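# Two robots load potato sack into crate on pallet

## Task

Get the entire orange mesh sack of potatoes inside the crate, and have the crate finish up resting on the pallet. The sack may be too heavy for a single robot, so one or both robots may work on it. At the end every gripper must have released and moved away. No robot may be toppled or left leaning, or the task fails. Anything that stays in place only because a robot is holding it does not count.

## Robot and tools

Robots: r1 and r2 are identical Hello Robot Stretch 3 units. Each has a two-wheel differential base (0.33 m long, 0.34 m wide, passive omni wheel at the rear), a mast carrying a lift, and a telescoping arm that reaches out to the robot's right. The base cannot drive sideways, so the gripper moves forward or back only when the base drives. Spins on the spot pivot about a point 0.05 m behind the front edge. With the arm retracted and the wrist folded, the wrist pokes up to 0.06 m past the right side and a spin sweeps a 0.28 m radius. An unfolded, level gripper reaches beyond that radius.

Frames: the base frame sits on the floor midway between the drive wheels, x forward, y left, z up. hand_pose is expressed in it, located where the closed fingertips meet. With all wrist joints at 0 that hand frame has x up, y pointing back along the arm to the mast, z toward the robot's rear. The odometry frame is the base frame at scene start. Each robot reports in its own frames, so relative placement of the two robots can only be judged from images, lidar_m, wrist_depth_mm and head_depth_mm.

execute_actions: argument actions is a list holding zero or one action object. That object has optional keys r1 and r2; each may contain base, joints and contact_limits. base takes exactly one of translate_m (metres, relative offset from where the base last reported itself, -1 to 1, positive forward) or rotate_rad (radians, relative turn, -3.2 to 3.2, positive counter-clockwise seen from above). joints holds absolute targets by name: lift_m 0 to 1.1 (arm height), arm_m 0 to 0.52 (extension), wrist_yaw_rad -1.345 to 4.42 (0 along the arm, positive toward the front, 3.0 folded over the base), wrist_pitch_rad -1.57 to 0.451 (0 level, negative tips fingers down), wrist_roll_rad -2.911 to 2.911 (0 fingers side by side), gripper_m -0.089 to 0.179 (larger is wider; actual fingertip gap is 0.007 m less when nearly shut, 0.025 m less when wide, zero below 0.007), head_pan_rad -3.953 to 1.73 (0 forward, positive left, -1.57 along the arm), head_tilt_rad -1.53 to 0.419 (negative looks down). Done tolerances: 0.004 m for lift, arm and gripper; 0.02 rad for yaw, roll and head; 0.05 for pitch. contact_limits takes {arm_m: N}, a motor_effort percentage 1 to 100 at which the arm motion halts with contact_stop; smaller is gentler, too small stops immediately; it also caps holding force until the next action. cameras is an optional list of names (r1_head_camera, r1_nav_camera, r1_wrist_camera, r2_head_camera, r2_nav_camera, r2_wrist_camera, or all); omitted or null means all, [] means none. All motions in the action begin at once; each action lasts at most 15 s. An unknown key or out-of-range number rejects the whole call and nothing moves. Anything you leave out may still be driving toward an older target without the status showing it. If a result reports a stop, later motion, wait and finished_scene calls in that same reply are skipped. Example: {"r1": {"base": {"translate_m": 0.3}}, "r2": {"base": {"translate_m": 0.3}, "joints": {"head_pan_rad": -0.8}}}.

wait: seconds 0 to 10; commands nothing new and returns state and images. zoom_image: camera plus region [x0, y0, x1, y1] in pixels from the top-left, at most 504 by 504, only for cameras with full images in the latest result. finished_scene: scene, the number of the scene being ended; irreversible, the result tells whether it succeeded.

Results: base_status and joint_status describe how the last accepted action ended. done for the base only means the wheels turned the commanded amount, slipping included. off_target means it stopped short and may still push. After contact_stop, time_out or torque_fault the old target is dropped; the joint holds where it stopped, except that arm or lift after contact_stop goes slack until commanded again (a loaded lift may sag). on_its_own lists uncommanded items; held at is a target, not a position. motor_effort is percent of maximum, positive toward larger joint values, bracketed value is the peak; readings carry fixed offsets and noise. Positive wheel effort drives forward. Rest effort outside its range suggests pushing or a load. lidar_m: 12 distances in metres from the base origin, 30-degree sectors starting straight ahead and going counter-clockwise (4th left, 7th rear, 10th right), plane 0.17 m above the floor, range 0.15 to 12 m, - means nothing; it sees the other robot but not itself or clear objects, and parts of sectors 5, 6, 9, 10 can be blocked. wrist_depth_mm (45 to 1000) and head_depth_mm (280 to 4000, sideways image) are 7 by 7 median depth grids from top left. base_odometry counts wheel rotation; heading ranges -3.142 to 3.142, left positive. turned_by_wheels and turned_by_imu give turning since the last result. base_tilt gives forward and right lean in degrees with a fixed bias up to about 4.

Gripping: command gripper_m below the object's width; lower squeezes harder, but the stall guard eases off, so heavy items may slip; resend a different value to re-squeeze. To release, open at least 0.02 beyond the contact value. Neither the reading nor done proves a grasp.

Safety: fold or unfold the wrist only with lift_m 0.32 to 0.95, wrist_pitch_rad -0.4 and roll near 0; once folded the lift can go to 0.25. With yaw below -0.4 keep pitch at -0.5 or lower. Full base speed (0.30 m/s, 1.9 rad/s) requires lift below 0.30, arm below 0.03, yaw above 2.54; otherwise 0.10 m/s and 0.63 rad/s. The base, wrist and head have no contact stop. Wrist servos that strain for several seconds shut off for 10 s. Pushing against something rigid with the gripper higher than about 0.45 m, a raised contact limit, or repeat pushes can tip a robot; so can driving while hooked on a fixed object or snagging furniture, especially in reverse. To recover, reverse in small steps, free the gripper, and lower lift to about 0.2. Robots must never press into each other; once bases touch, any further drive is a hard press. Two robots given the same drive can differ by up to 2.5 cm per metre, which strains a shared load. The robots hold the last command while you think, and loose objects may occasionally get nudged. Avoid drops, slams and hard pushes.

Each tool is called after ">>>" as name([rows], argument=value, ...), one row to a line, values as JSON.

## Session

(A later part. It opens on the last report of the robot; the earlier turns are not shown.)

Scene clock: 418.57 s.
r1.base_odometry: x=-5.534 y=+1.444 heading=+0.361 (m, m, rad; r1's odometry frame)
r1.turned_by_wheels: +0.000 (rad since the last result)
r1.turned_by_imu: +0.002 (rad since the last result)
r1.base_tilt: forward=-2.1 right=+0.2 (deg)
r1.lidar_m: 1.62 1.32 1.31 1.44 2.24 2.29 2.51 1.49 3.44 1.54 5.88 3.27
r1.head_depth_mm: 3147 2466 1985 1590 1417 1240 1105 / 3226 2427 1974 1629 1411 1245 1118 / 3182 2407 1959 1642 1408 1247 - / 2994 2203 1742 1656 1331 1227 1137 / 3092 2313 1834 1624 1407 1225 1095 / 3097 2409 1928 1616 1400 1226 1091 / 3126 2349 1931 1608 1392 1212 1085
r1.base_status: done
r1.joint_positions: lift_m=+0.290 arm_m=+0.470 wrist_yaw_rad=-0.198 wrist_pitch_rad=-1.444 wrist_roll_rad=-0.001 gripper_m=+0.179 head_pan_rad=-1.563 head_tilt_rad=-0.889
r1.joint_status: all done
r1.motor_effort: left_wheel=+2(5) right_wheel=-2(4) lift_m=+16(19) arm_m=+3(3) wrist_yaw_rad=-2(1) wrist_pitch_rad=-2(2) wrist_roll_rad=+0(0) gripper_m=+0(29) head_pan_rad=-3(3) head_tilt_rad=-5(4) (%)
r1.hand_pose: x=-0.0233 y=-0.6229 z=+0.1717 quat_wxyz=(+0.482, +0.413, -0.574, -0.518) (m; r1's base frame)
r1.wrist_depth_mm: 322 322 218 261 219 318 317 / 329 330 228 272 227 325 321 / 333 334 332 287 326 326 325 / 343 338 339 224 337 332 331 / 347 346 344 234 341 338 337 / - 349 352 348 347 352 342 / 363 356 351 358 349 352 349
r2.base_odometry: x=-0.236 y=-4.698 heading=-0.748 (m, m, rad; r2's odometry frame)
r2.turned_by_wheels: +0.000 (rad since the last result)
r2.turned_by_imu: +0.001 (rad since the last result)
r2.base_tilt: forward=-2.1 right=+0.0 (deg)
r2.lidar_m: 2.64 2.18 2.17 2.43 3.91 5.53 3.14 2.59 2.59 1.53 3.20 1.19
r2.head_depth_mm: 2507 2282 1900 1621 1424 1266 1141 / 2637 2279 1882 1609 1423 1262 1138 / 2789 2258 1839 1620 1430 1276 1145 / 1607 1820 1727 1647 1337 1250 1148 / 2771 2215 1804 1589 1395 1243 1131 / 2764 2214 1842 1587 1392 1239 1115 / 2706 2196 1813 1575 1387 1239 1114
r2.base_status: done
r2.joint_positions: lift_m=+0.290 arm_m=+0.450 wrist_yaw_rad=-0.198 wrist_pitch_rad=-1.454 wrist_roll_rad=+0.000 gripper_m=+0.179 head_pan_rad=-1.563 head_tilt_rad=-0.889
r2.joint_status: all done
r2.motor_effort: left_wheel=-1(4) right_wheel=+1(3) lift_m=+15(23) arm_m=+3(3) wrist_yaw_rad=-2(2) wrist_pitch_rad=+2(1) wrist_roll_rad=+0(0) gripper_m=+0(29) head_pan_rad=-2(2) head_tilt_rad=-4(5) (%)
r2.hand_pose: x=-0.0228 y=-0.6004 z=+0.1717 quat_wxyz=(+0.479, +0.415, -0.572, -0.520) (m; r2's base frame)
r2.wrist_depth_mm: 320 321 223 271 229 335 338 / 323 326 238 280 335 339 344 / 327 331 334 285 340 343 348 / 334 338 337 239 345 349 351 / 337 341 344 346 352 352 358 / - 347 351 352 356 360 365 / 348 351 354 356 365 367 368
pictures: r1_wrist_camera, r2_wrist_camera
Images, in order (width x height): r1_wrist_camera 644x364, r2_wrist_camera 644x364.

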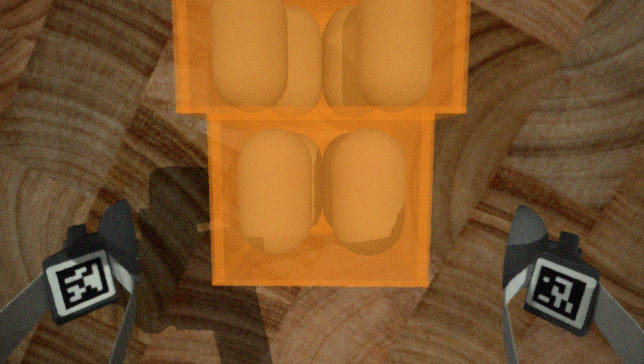

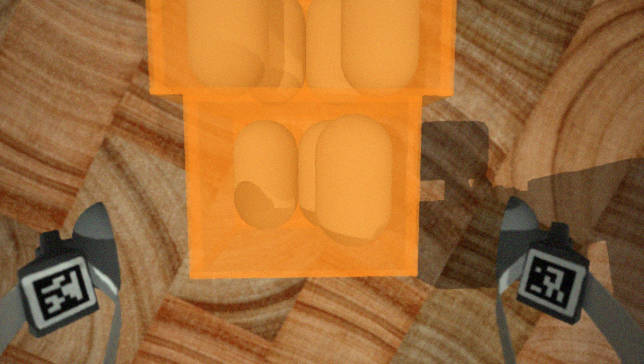

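>>> execute_actions([
  {"r1": {"joints": {"lift_m": 0.165}}, "r2": {"joints": {"lift_m": 0.165}}},
], cameras=["r1_wrist_camera", "r2_wrist_camera", "r1_head_camera", "r2_head_camera"])

Scene clock: 431.03 s.
r1.base_odometry: x=-5.534 y=+1.444 heading=+0.361 (m, m, rad; r1's odometry frame)
r1.turned_by_wheels: +0.000 (rad since the last result)
r1.turned_by_imu: +0.002 (rad since the last result)
r1.base_tilt: forward=-2.1 right=+0.1 (deg)
r1.lidar_m: 1.62 1.32 1.31 1.44 2.26 2.28 2.51 1.48 3.45 1.54 5.93 3.25
r1.head_depth_mm: 3063 2434 1969 1600 1410 1241 1110 / 3212 2438 1954 1652 1409 1232 1122 / 3198 2413 1952 1628 1423 1225 - / 3010 1950 1759 1556 1341 1236 1137 / 3085 2224 1828 1634 1393 1228 1092 / 3098 2376 1920 1603 1394 1225 1089 / 3082 2324 1916 1613 1385 1221 1084
r1.base_status: not commanded
r1.joint_positions: lift_m=+0.197 arm_m=+0.470 wrist_yaw_rad=-0.198 wrist_pitch_rad=-1.446 wrist_roll_rad=-0.001 gripper_m=+0.179 head_pan_rad=-1.564 head_tilt_rad=-0.890
r1.joint_status: lift_m contact_stop (moved -0.093 of -0.125)
r1.on_its_own: lift_m is slack since a contact_stop, until your next command for it (your +0.165 is given up)
r1.motor_effort: left_wheel=+2(4) right_wheel=-4(6) lift_m=+18(19) arm_m=+3(4) wrist_yaw_rad=-1(2) wrist_pitch_rad=-2(2) wrist_roll_rad=+0(0) gripper_m=+0(1) head_pan_rad=-3(3) head_tilt_rad=-3(4) (%)
r1.hand_pose: x=-0.0232 y=-0.6226 z=+0.0786 quat_wxyz=(+0.482, +0.413, -0.573, -0.518) (m; r1's base frame)
r1.wrist_depth_mm: 235 232 133 176 131 226 230 / 238 237 153 186 150 232 231 / 244 240 138 239 138 236 235 / 247 244 128 142 127 240 239 / 250 248 130 143 129 244 242 / - 253 134 251 132 248 244 / 258 259 257 254 253 254 253
r2.base_odometry: x=-0.236 y=-4.698 heading=-0.747 (m, m, rad; r2's odometry frame)
r2.turned_by_wheels: +0.000 (rad since the last result)
r2.turned_by_imu: +0.002 (rad since the last result)
r2.base_tilt: forward=-2.2 right=+0.1 (deg)
r2.lidar_m: 2.63 2.18 2.18 2.42 3.93 5.53 3.14 2.60 2.58 1.53 3.20 1.20
r2.head_depth_mm: 2539 2279 1882 1630 1428 1264 1147 / 2622 2249 1887 1631 1431 1257 1138 / 2746 2258 1841 1616 1410 1273 1150 / 2723 1794 1733 1492 1326 1250 1152 / 2762 2151 1814 1608 1386 1244 1139 / 2794 2206 1848 1593 1396 1241 1121 / 2692 2203 1839 1589 1381 1236 1118
r2.base_status: not commanded
r2.joint_positions: lift_m=+0.197 arm_m=+0.450 wrist_yaw_rad=-0.199 wrist_pitch_rad=-1.450 wrist_roll_rad=+0.000 gripper_m=+0.179 head_pan_rad=-1.563 head_tilt_rad=-0.890
r2.joint_status: lift_m contact_stop (moved -0.094 of -0.125)
r2.on_its_own: lift_m is slack since a contact_stop, until your next command for it (your +0.165 is given up)
r2.motor_effort: left_wheel=+6(5) right_wheel=-12(11) lift_m=+20(18) arm_m=+3(3) wrist_yaw_rad=-1(1) wrist_pitch_rad=+0(1) wrist_roll_rad=+0(0) gripper_m=-1(1) head_pan_rad=-1(2) head_tilt_rad=-3(5) (%)
r2.hand_pose: x=-0.0230 y=-0.6013 z=+0.0781 quat_wxyz=(+0.480, +0.414, -0.573, -0.520) (m; r2's base frame)
r2.wrist_depth_mm: 232 140 146 183 140 242 243 / 236 237 208 207 242 245 247 / 239 240 192 192 136 248 251 / 242 244 187 190 134 252 254 / 245 247 191 191 136 255 259 / - 250 251 254 144 258 261 / 252 254 256 258 261 263 265
pictures: r1_head_camera (sideways: a quarter turn clockwise sets it upright), r1_wrist_camera, r2_head_camera (sideways: a quarter turn clockwise sets it upright), r2_wrist_camera
Images, in order (width x height): r1_head_camera 896x504, r1_wrist_camera 644x364, r2_head_camera 896x504, r2_wrist_camera 644x364.

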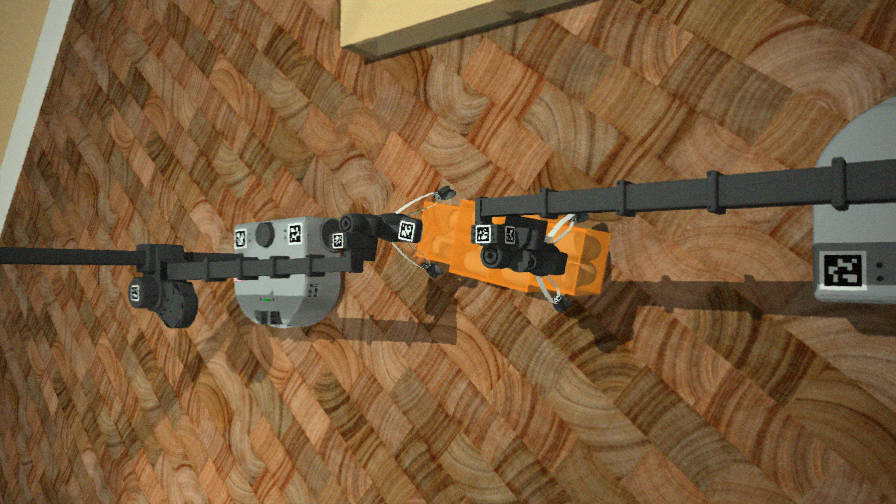

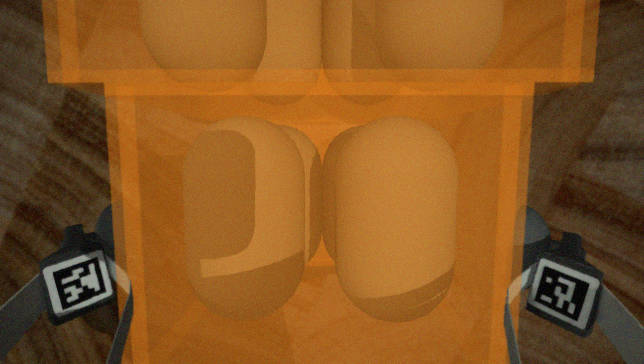

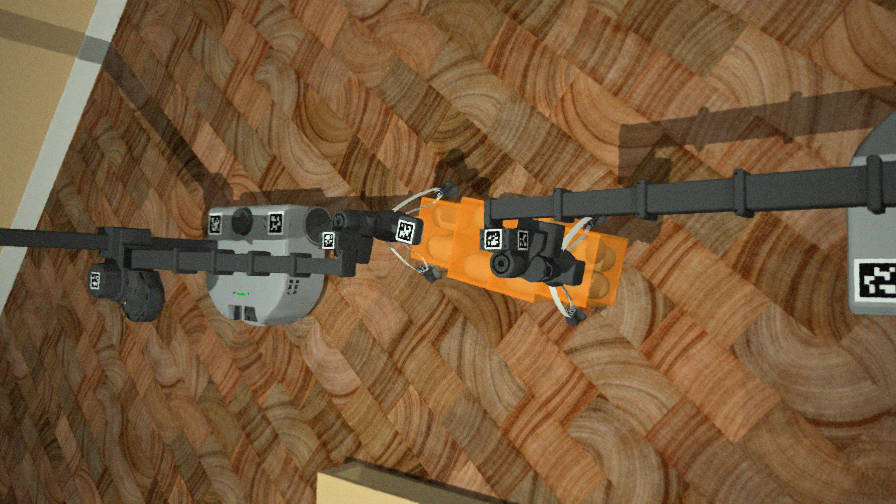

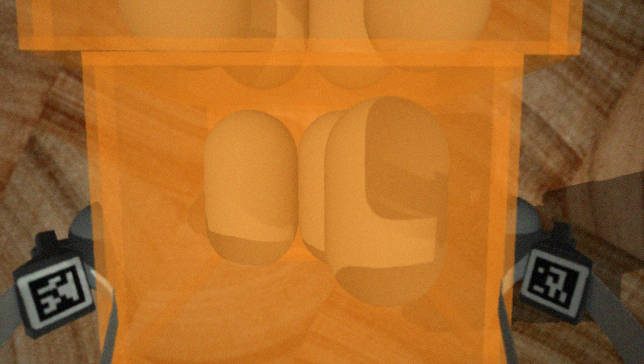

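>>> execute_actions([
  {"r1": {"joints": {"gripper_m": 0.09, "lift_m": 0.197}}, "r2": {"joints": {"gripper_m": 0.09, "lift_m": 0.197}}},
], cameras=["r1_wrist_camera", "r2_wrist_camera"])

>>> execute_actions([
  {"r1": {"joints": {"lift_m": 0.25}}, "r2": {"joints": {"lift_m": 0.25}}},
], cameras=["r1_wrist_camera", "r2_wrist_camera", "r1_head_camera", "r2_head_camera"])

Scene clock: 440.97 s.
r1.base_odometry: x=-5.534 y=+1.444 heading=+0.361 (m, m, rad; r1's odometry frame)
r1.turned_by_wheels: +0.000 (rad since the last result)
r1.turned_by_imu: +0.002 (rad since the last result)
r1.base_tilt: forward=-2.2 right=+0.1 (deg)
r1.lidar_m: 1.62 1.32 1.31 1.44 2.24 2.28 2.51 1.49 3.45 1.54 5.91 3.24
r1.head_depth_mm: 3065 2465 1979 1595 1418 1239 1106 / 3230 2449 1969 1634 1409 1240 1128 / 3224 2410 1965 1634 1413 1234 - / 3033 1929 1763 1562 1323 1223 1144 / 3096 2246 1836 1619 1396 1222 1097 / 3091 2383 1939 1632 1392 1227 1094 / 3046 2351 1935 1622 1386 1220 1092
r1.base_status: not commanded
r1.joint_positions: lift_m=+0.198 arm_m=+0.470 wrist_yaw_rad=-0.198 wrist_pitch_rad=-1.450 wrist_roll_rad=-0.001 gripper_m=+0.091 head_pan_rad=-1.564 head_tilt_rad=-0.890
r1.joint_status: all done
r1.motor_effort: left_wheel=+1(2) right_wheel=-1(6) lift_m=+6(16) arm_m=+3(3) wrist_yaw_rad=-1(2) wrist_pitch_rad=+0(2) wrist_roll_rad=+0(0) gripper_m=-27(99) head_pan_rad=-3(3) head_tilt_rad=-4(4) (%)
r1.hand_pose: x=-0.0230 y=-0.6214 z=+0.0793 quat_wxyz=(+0.481, +0.415, -0.572, -0.519) (m; r1's base frame)
r1.wrist_depth_mm: 239 235 136 180 133 229 230 / 243 243 154 189 152 237 233 / 247 245 145 242 144 242 240 / 248 250 131 144 131 245 243 / 254 253 135 145 133 246 246 / 259 260 138 255 137 252 250 / 263 263 259 258 260 255 254
r2.base_odometry: x=-0.236 y=-4.698 heading=-0.748 (m, m, rad; r2's odometry frame)
r2.turned_by_wheels: +0.000 (rad since the last result)
r2.turned_by_imu: +0.002 (rad since the last result)
r2.base_tilt: forward=-2.2 right=-0.1 (deg)
r2.lidar_m: 2.64 2.19 2.18 2.43 3.92 5.51 3.13 2.59 2.58 0.97 3.20 1.20
r2.head_depth_mm: 2508 2280 1909 1631 1418 1271 1141 / 2657 2291 1896 1622 1420 1260 1136 / 2789 2270 1847 1584 1416 1278 1157 / 2651 1795 1741 1516 1335 1255 1149 / 2806 2199 1824 1598 1399 1247 1138 / 2740 2232 1876 1595 1397 1242 1128 / 2755 2199 1831 1561 1382 1243 1117
r2.base_status: not commanded
r2.joint_positions: lift_m=+0.198 arm_m=+0.450 wrist_yaw_rad=-0.200 wrist_pitch_rad=-1.451 wrist_roll_rad=+0.001 gripper_m=+0.091 head_pan_rad=-1.563 head_tilt_rad=-0.890
r2.joint_status: all done
r2.motor_effort: left_wheel=+0(6) right_wheel=+0(11) lift_m=+5(19) arm_m=+3(3) wrist_yaw_rad=+0(0) wrist_pitch_rad=+0(2) wrist_roll_rad=+0(0) gripper_m=-27(100) head_pan_rad=-2(2) head_tilt_rad=-3(4) (%)
r2.hand_pose: x=-0.0230 y=-0.6012 z=+0.0794 quat_wxyz=(+0.479, +0.414, -0.573, -0.520) (m; r2's base frame)
r2.wrist_depth_mm: 239 148 148 188 144 247 249 / 241 242 206 207 247 251 252 / 244 246 203 200 142 253 256 / 247 250 192 195 140 256 259 / 251 253 198 197 141 260 263 / - 254 257 259 152 264 267 / 257 259 261 264 264 267 268
pictures: r1_wrist_camera, r2_wrist_camera
Images, in order (width x height): r1_wrist_camera 644x364, r2_wrist_camera 644x364.

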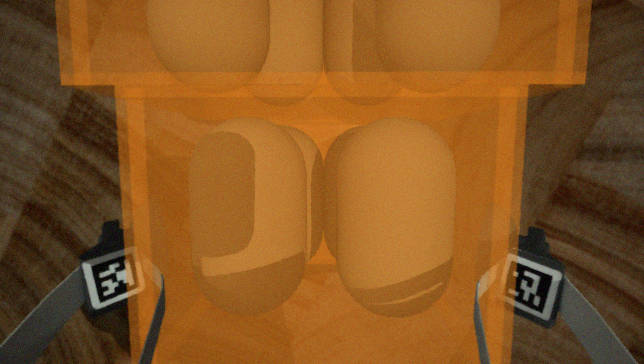

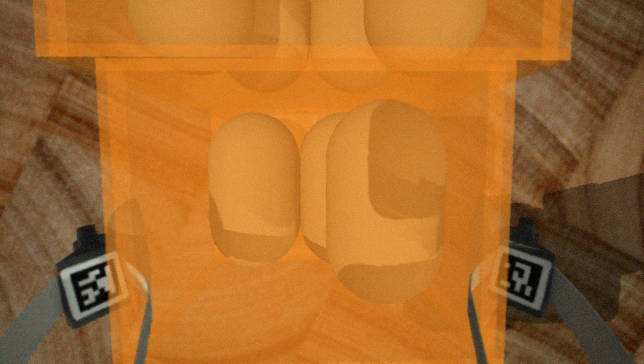

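Scene clock: 442.27 s.
r1.base_odometry: x=-5.534 y=+1.444 heading=+0.361 (m, m, rad; r1's odometry frame)
r1.turned_by_wheels: +0.000 (rad since the last result)
r1.turned_by_imu: +0.000 (rad since the last result)
r1.base_tilt: forward=-2.2 right=+0.2 (deg)
r1.lidar_m: 1.62 1.32 1.31 1.44 2.25 2.29 2.51 1.48 3.44 0.96 5.92 3.24
r1.head_depth_mm: 3095 2424 1970 1589 1409 1248 1108 / 3224 2434 1984 1638 1410 1242 1116 / 3176 2397 1950 1670 1401 1237 - / 3023 2269 1731 1604 1323 1228 1142 / 3117 2287 1839 1609 1394 1225 1096 / 3112 2338 1900 1605 1391 1222 1093 / 3003 2322 1903 1610 1390 1214 1088
r1.base_status: not commanded
r1.joint_positions: lift_m=+0.249 arm_m=+0.470 wrist_yaw_rad=-0.198 wrist_pitch_rad=-1.407 wrist_roll_rad=-0.001 gripper_m=+0.097 head_pan_rad=-1.564 head_tilt_rad=-0.890
r1.joint_status: all done
r1.on_its_own: gripper_m is held at +0.096, not at your +0.090, by its stall guard, which is still easing
r1.motor_effort: left_wheel=+0(2) right_wheel=+2(3) lift_m=+30(30) arm_m=+1(3) wrist_yaw_rad=-2(1) wrist_pitch_rad=-12(14) wrist_roll_rad=+0(0) gripper_m=-22(27) head_pan_rad=-3(3) head_tilt_rad=-3(3) (%)
r1.hand_pose: x=-0.0252 y=-0.6326 z=+0.1313 quat_wxyz=(+0.492, +0.402, -0.581, -0.509) (m; r1's base frame)
r1.wrist_depth_mm: 284 290 158 215 156 281 281 / 294 288 163 206 163 283 285 / 293 297 213 218 218 286 287 / 296 297 143 153 142 289 288 / 300 295 141 152 140 294 295 / 307 305 142 163 140 - 298 / 309 307 305 306 301 303 298
r2.base_odometry: x=-0.236 y=-4.698 heading=-0.748 (m, m, rad; r2's odometry frame)
r2.turned_by_wheels: +0.000 (rad since the last result)
r2.turned_by_imu: +0.000 (rad since the last result)
r2.base_tilt: forward=-2.1 right=+0.2 (deg)
r2.lidar_m: 2.64 2.18 2.18 2.43 3.92 5.52 3.14 2.59 2.58 0.93 3.21 1.19
r2.head_depth_mm: 2527 2290 1900 1629 1431 1263 1141 / 2630 2274 1892 1615 1422 1260 1135 / 2733 2276 1832 1582 1423 1253 1145 / 2545 1794 1727 1467 1334 1248 1151 / 2775 2224 1798 1591 1390 1249 1139 / 2757 2223 1856 1586 1391 1230 1121 / 2705 2199 1832 1578 1380 1244 1117
r2.base_status: not commanded
r2.joint_positions: lift_m=+0.249 arm_m=+0.450 wrist_yaw_rad=-0.200 wrist_pitch_rad=-1.406 wrist_roll_rad=+0.001 gripper_m=+0.097 head_pan_rad=-1.563 head_tilt_rad=-0.890
r2.joint_status: all done
r2.on_its_own: gripper_m is held at +0.096, not at your +0.090, by its stall guard, which is still easing
r2.motor_effort: left_wheel=-1(1) right_wheel=+2(6) lift_m=+31(32) arm_m=+0(3) wrist_yaw_rad=-1(1) wrist_pitch_rad=-19(21) wrist_roll_rad=+0(0) gripper_m=-22(26) head_pan_rad=-2(2) head_tilt_rad=-4(5) (%)
r2.hand_pose: x=-0.0252 y=-0.6128 z=+0.1313 quat_wxyz=(+0.491, +0.401, -0.582, -0.509) (m; r2's base frame)
r2.wrist_depth_mm: 288 290 166 219 167 301 303 / 288 291 179 216 179 302 305 / 290 294 294 230 298 305 307 / 293 296 205 207 151 308 309 / 293 299 201 203 149 309 311 / 296 301 301 302 154 - 313 / 301 300 304 307 311 314 316
pictures: r1_head_camera (sideways: a quarter turn clockwise sets it upright), r1_wrist_camera, r2_head_camera (sideways: a quarter turn clockwise sets it upright), r2_wrist_camera
Images, in order (width x height): r1_head_camera 896x504, r1_wrist_camera 644x364, r2_head_camera 896x504, r2_wrist_camera 644x364.

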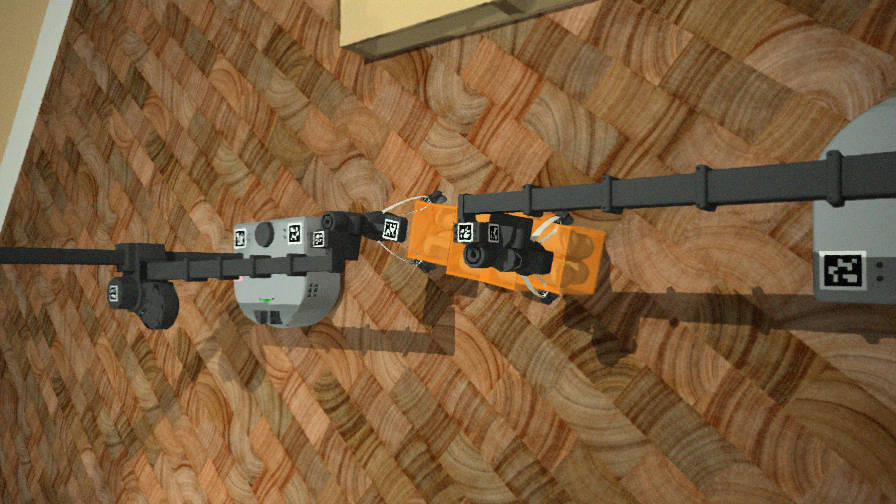

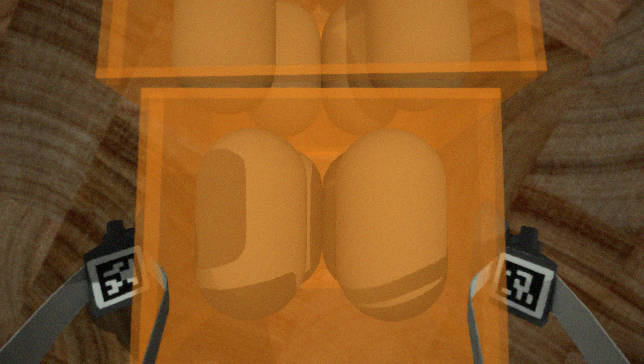

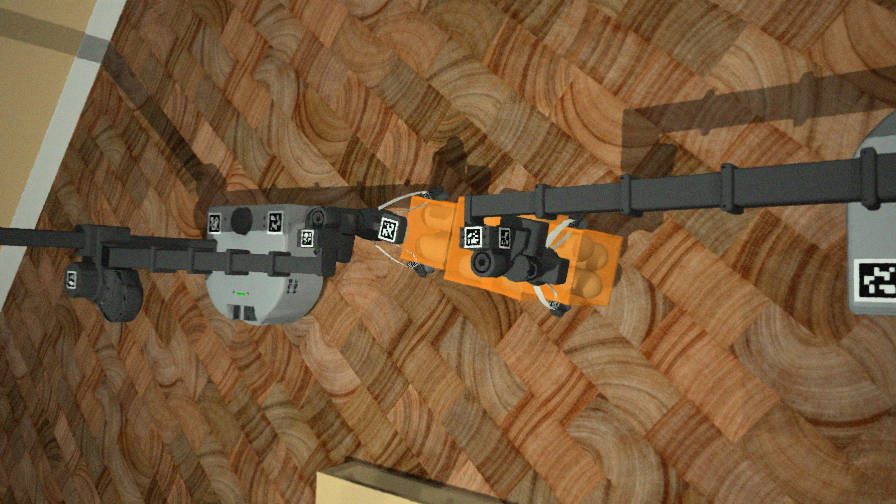

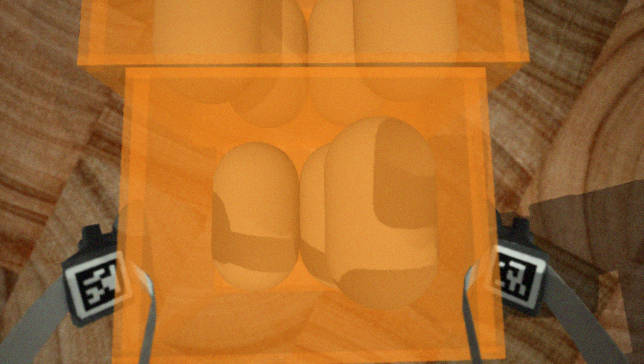

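>>> execute_actions([
  {"r1": {"joints": {"gripper_m": 0.103}}, "r2": {"joints": {"gripper_m": 0.103}}},
], cameras=["r1_wrist_camera", "r2_wrist_camera"])

Scene clock: 446.13 s.
r1.base_odometry: x=-5.534 y=+1.444 heading=+0.361 (m, m, rad; r1's odometry frame)
r1.turned_by_wheels: +0.000 (rad since the last result)
r1.turned_by_imu: +0.001 (rad since the last result)
r1.base_tilt: forward=-2.2 right=+0.2 (deg)
r1.lidar_m: 1.62 1.32 1.31 1.44 2.25 2.28 2.51 1.48 3.45 0.96 5.94 3.25
r1.head_depth_mm: 3121 2407 1984 1595 1417 1244 1111 / 3191 2405 1969 1640 1422 1244 1129 / 3171 2437 1950 1682 1403 1241 - / 3008 2238 1749 1606 1325 1227 1147 / 3131 2321 1844 1621 1400 1234 1096 / 3053 2334 1912 1614 1392 1223 1095 / 3023 2353 1892 1600 1393 1223 1090
r1.base_status: not commanded
r1.joint_positions: lift_m=+0.249 arm_m=+0.470 wrist_yaw_rad=-0.198 wrist_pitch_rad=-1.406 wrist_roll_rad=-0.001 gripper_m=+0.104 head_pan_rad=-1.564 head_tilt_rad=-0.890
r1.joint_status: all done
r1.motor_effort: left_wheel=+0(0) right_wheel=+2(2) lift_m=+30(30) arm_m=+1(1) wrist_yaw_rad=-1(2) wrist_pitch_rad=-12(13) wrist_roll_rad=+1(0) gripper_m=-20(17) head_pan_rad=-3(3) head_tilt_rad=-4(4) (%)
r1.hand_pose: x=-0.0252 y=-0.6327 z=+0.1313 quat_wxyz=(+0.492, +0.402, -0.581, -0.509) (m; r1's base frame)
r1.wrist_depth_mm: 288 287 158 213 157 284 281 / 290 291 164 206 164 288 286 / 294 291 218 219 218 288 288 / 294 295 144 154 142 287 294 / 297 297 142 152 141 294 292 / 302 300 142 162 140 - 296 / 310 305 307 304 304 302 299
r2.base_odometry: x=-0.236 y=-4.698 heading=-0.748 (m, m, rad; r2's odometry frame)
r2.turned_by_wheels: +0.000 (rad since the last result)
r2.turned_by_imu: +0.000 (rad since the last result)
r2.base_tilt: forward=-2.2 right=+0.1 (deg)
r2.lidar_m: 2.63 2.19 2.17 2.43 3.93 5.52 3.13 2.59 2.58 0.93 3.22 1.19
r2.head_depth_mm: 2527 2262 1899 1629 1427 1273 1141 / 2667 2272 1895 1616 1422 1263 1139 / 2738 2270 1841 1566 1409 1257 1143 / 2513 1787 1713 1477 1334 1251 1155 / 2790 2224 1821 1603 1383 1244 1137 / 2760 2182 1853 1593 1399 1240 1116 / 2715 2189 1827 1584 1380 1236 1123
r2.base_status: not commanded
r2.joint_positions: lift_m=+0.249 arm_m=+0.450 wrist_yaw_rad=-0.200 wrist_pitch_rad=-1.406 wrist_roll_rad=+0.001 gripper_m=+0.104 head_pan_rad=-1.563 head_tilt_rad=-0.890
r2.joint_status: all done
r2.motor_effort: left_wheel=-2(1) right_wheel=+3(2) lift_m=+32(31) arm_m=+0(0) wrist_yaw_rad=-1(1) wrist_pitch_rad=-19(19) wrist_roll_rad=+0(0) gripper_m=-20(20) head_pan_rad=-2(2) head_tilt_rad=-4(4) (%)
r2.hand_pose: x=-0.0252 y=-0.6128 z=+0.1313 quat_wxyz=(+0.491, +0.401, -0.582, -0.509) (m; r2's base frame)
r2.wrist_depth_mm: 286 286 167 218 168 301 304 / 288 291 179 217 178 302 306 / 291 292 294 229 301 305 306 / 293 294 205 207 151 306 310 / 295 298 201 203 149 309 312 / 296 300 300 304 154 - 315 / 301 302 305 306 311 315 318
pictures: r1_wrist_camera, r2_wrist_camera
Images, in order (width x height): r1_wrist_camera 644x364, r2_wrist_camera 644x364.

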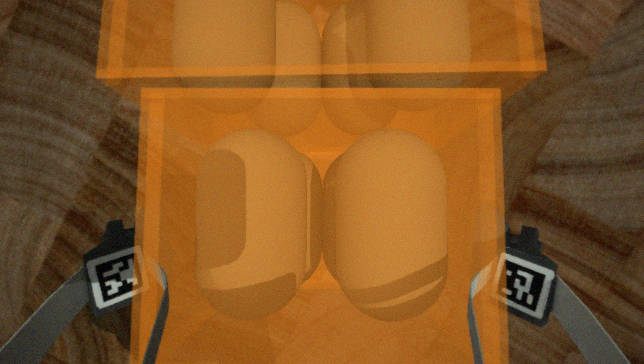

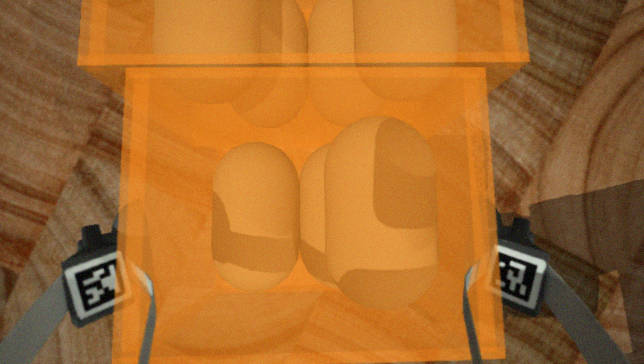

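>>> execute_actions([
  {"r1": {"base": {"translate_m": -0.5}, "joints": {"lift_m": 0.66}}, "r2": {"base": {"translate_m": 0.5}, "joints": {"lift_m": 0.66}}},
], cameras=["r1_wrist_camera", "r2_wrist_camera", "r1_nav_camera", "r2_nav_camera"])

Scene clock: 460.00 s.
r1.base_odometry: x=-6.002 y=+1.268 heading=+0.361 (m, m, rad; r1's odometry frame)
r1.turned_by_wheels: +0.000 (rad since the last result)
r1.turned_by_imu: +0.007 (rad since the last result)
r1.base_tilt: forward=-2.1 right=+0.2 (deg)
r1.lidar_m: 2.01 1.64 1.63 1.79 1.92 1.90 2.09 1.04 1.10 1.55 5.36 3.95
r1.head_depth_mm: 2881 2414 1962 1573 1339 1183 1120 / 3006 2423 1963 1546 - - - / 3186 2248 - 1433 1265 1138 1131 / 1124 2077 1790 980 1392 1228 1147 / 3110 2389 1867 1623 1397 1226 1095 / 3097 2398 1909 1606 1386 1227 1094 / 3065 2343 1913 1608 1388 1223 1092
r1.base_status: done
r1.joint_positions: lift_m=+0.659 arm_m=+0.470 wrist_yaw_rad=-0.199 wrist_pitch_rad=-1.389 wrist_roll_rad=-0.001 gripper_m=+0.104 head_pan_rad=-1.564 head_tilt_rad=-0.890
r1.joint_status: all done
r1.motor_effort: left_wheel=+0(2) right_wheel=+3(4) lift_m=+31(34) arm_m=+0(0) wrist_yaw_rad=-2(1) wrist_pitch_rad=-17(17) wrist_roll_rad=+0(0) gripper_m=-20(20) head_pan_rad=-3(3) head_tilt_rad=-3(3) (%)
r1.hand_pose: x=-0.0261 y=-0.6372 z=+0.5416 quat_wxyz=(+0.496, +0.397, -0.585, -0.504) (m; r1's base frame)
r1.wrist_depth_mm: 708 710 158 213 156 576 573 / 730 716 164 207 165 590 564 / 735 695 211 221 567 570 586 / 727 715 143 152 142 588 582 / 714 722 141 152 141 579 580 / 730 727 142 161 141 - 612 / 737 727 732 715 601 612 740
r2.base_odometry: x=+0.131 y=-5.038 heading=-0.748 (m, m, rad; r2's odometry frame)
r2.turned_by_wheels: +0.000 (rad since the last result)
r2.turned_by_imu: -0.004 (rad since the last result)
r2.base_tilt: forward=-2.2 right=+0.2 (deg)
r2.lidar_m: 2.25 1.86 1.85 2.05 3.29 5.91 3.53 2.93 2.91 1.54 0.80 0.81
r2.head_depth_mm: 2751 2314 1903 1645 1423 1266 1139 / 2860 2300 1879 1630 - - - / 2781 2161 - 1548 1408 1250 1147 / 974 1892 - 996 1387 1246 1156 / 2766 2233 1756 1444 1258 1129 1139 / 2766 2213 1836 1463 1325 1206 1123 / 2727 2190 1711 1490 1321 1140 1119
r2.base_status: done
r2.joint_positions: lift_m=+0.659 arm_m=+0.450 wrist_yaw_rad=-0.200 wrist_pitch_rad=-1.391 wrist_roll_rad=+0.001 gripper_m=+0.104 head_pan_rad=-1.563 head_tilt_rad=-0.890
r2.joint_status: all done
r2.on_its_own: wrist_pitch_rad is at rest, and its effort (-26) is outside its rest range (-20 to +32)
r2.motor_effort: left_wheel=-1(3) right_wheel=+2(10) lift_m=+32(33) arm_m=-1(1) wrist_yaw_rad=+0(0) wrist_pitch_rad=-26(26) wrist_roll_rad=+0(0) gripper_m=-20(20) head_pan_rad=-2(2) head_tilt_rad=-4(4) (%)
r2.hand_pose: x=-0.0260 y=-0.6167 z=+0.5416 quat_wxyz=(+0.495, +0.397, -0.585, -0.505) (m; r2's base frame)
r2.wrist_depth_mm: 684 577 168 219 167 729 744 / 684 581 180 218 182 733 741 / 595 585 591 230 731 732 748 / 641 582 204 205 152 735 760 / 585 595 200 202 149 746 761 / 585 597 600 602 155 - 771 / 594 597 620 605 748 757 767
pictures: r1_nav_camera (sideways: a quarter turn counterclockwise sets it upright), r1_wrist_camera, r2_nav_camera (sideways: a quarter turn counterclockwise sets it upright), r2_wrist_camera
Images, in order (width x height): r1_nav_camera 672x504, r1_wrist_camera 644x364, r2_nav_camera 672x504, r2_wrist_camera 644x364.

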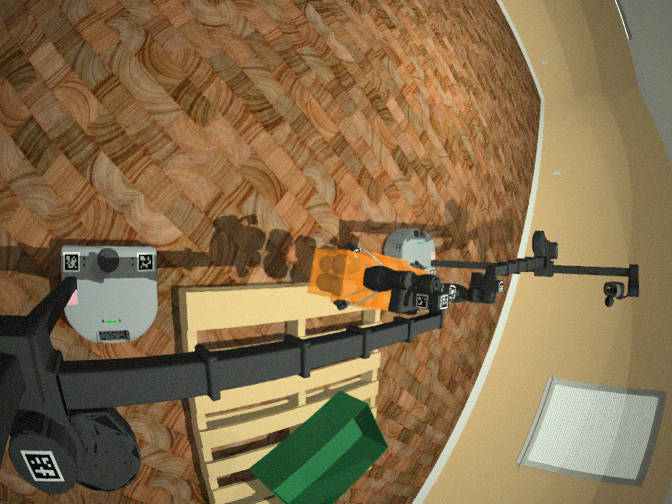

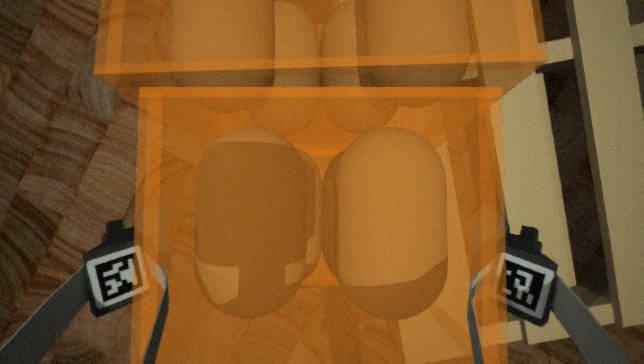

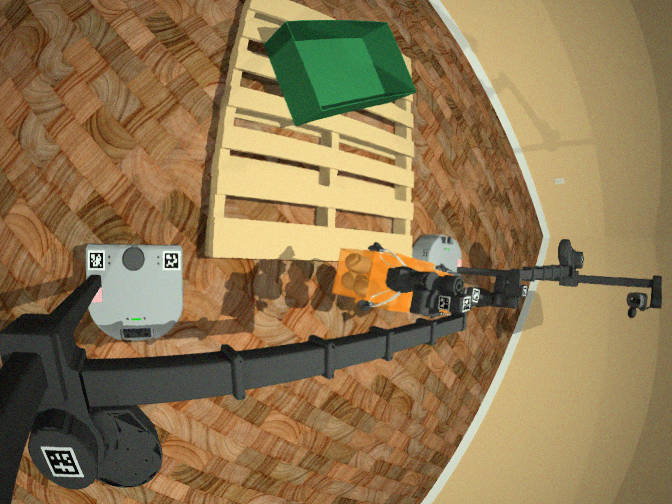

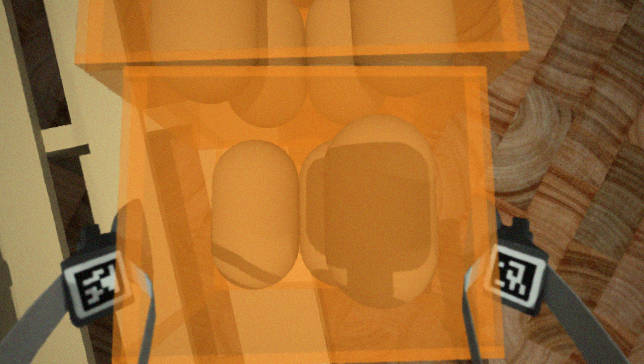

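>>> execute_actions([
  {"r1": {"base": {"translate_m": -0.5}, "joints": {"arm_m": 0.48}}, "r2": {"base": {"translate_m": 0.5}, "joints": {"arm_m": 0.475}}},
], cameras=["r1_wrist_camera", "r2_wrist_camera", "r1_nav_camera", "r2_nav_camera"])

Scene clock: 476.10 s.
r1.base_odometry: x=-6.470 y=+1.091 heading=+0.361 (m, m, rad; r1's odometry frame)
r1.turned_by_wheels: +0.000 (rad since the last result)
r1.turned_by_imu: +0.007 (rad since the last result)
r1.base_tilt: forward=-1.9 right=+0.1 (deg)
r1.lidar_m: 2.40 1.96 1.95 1.86 1.52 1.51 1.67 0.72 0.64 0.89 4.85 4.70
r1.head_depth_mm: 2631 2458 1980 1475 1228 1182 1121 / 2810 2421 1967 1485 - - - / 2922 2281 1413 1405 1349 1170 1137 / 2776 2242 1778 984 1288 1132 1144 / 3149 2378 1816 1534 1300 1150 1102 / 3103 2386 1906 1485 1300 1164 1091 / 3072 2380 1940 1590 1329 1136 1086
r1.base_status: done
r1.joint_positions: lift_m=+0.659 arm_m=+0.480 wrist_yaw_rad=-0.199 wrist_pitch_rad=-1.406 wrist_roll_rad=-0.001 gripper_m=+0.104 head_pan_rad=-1.564 head_tilt_rad=-0.890
r1.joint_status: all done
r1.motor_effort: left_wheel=-1(3) right_wheel=+4(4) lift_m=+31(31) arm_m=+1(2) wrist_yaw_rad=-1(1) wrist_pitch_rad=-12(17) wrist_roll_rad=+1(0) gripper_m=-20(20) head_pan_rad=-3(3) head_tilt_rad=-4(4) (%)
r1.hand_pose: x=-0.0252 y=-0.6427 z=+0.5413 quat_wxyz=(+0.492, +0.402, -0.581, -0.509) (m; r1's base frame)
r1.wrist_depth_mm: 647 586 166 223 164 439 561 / 708 580 167 215 165 434 568 / 707 597 211 221 209 540 564 / 722 595 147 158 147 597 454 / 745 613 143 153 142 590 547 / 725 599 140 156 139 - 609 / 749 614 607 613 609 619 728
r2.base_odometry: x=+0.497 y=-5.378 heading=-0.748 (m, m, rad; r2's odometry frame)
r2.turned_by_wheels: +0.000 (rad since the last result)
r2.turned_by_imu: -0.004 (rad since the last result)
r2.base_tilt: forward=-2.2 right=+0.2 (deg)
r2.lidar_m: 1.85 1.53 1.52 1.69 2.69 6.26 3.96 3.25 3.22 0.56 0.54 2.44
r2.head_depth_mm: 2867 2297 1888 1571 1283 1148 1140 / 2809 2254 1901 1466 - - - / 2827 2268 1077 1465 1339 1175 1150 / 947 1889 - 1029 1281 1131 1148 / 2756 2228 1769 1412 1223 1139 1140 / 2718 2233 1690 1394 1248 1180 1117 / 2595 2199 1534 1426 1250 1115 1121
r2.base_status: done
r2.joint_positions: lift_m=+0.659 arm_m=+0.475 wrist_yaw_rad=-0.200 wrist_pitch_rad=-1.409 wrist_roll_rad=+0.001 gripper_m=+0.104 head_pan_rad=-1.563 head_tilt_rad=-0.890
r2.joint_status: all done
r2.motor_effort: left_wheel=-1(3) right_wheel=+1(9) lift_m=+31(32) arm_m=+1(1) wrist_yaw_rad=+0(1) wrist_pitch_rad=-18(26) wrist_roll_rad=+0(0) gripper_m=-20(20) head_pan_rad=-2(2) head_tilt_rad=-4(5) (%)
r2.hand_pose: x=-0.0251 y=-0.6370 z=+0.5412 quat_wxyz=(+0.490, +0.402, -0.581, -0.510) (m; r2's base frame)
r2.wrist_depth_mm: 557 572 174 228 174 593 737 / 566 456 178 222 179 601 734 / 572 573 589 235 599 614 743 / 579 581 215 210 156 615 756 / 580 588 204 204 151 619 622 / 584 600 426 208 153 - 759 / 588 599 710 634 640 637 768
pictures: r1_nav_camera (sideways: a quarter turn counterclockwise sets it upright), r1_wrist_camera, r2_nav_camera (sideways: a quarter turn counterclockwise sets it upright), r2_wrist_camera
Images, in order (width x height): r1_nav_camera 672x504, r1_wrist_camera 644x364, r2_nav_camera 672x504, r2_wrist_camera 644x364.

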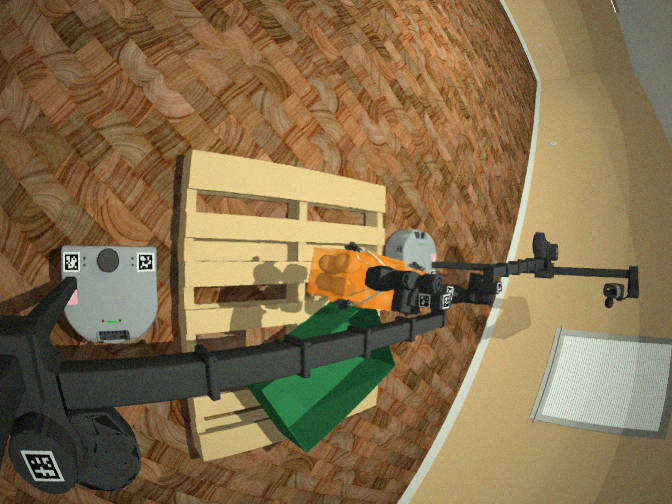

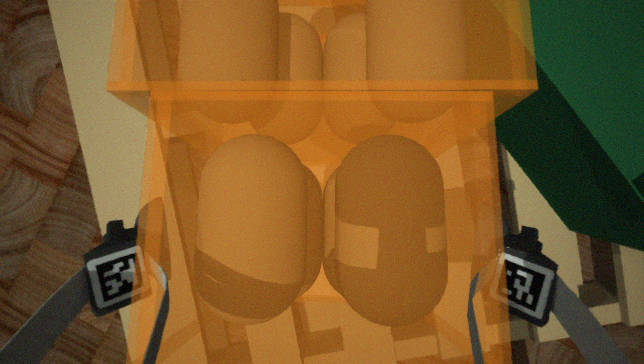

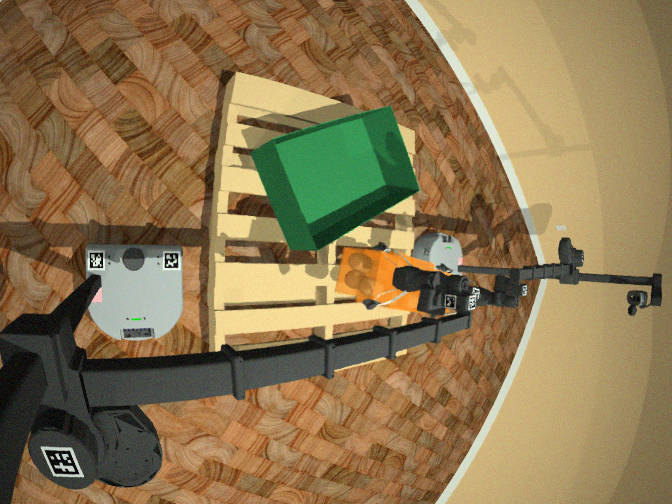

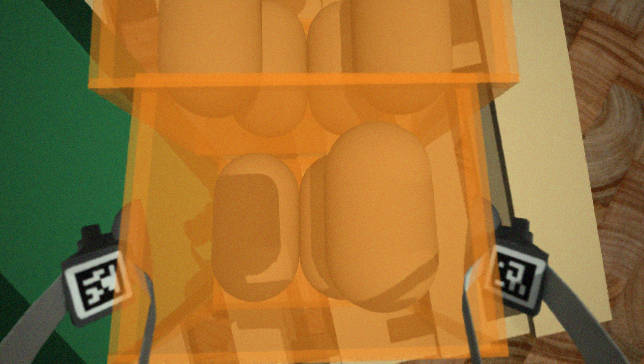

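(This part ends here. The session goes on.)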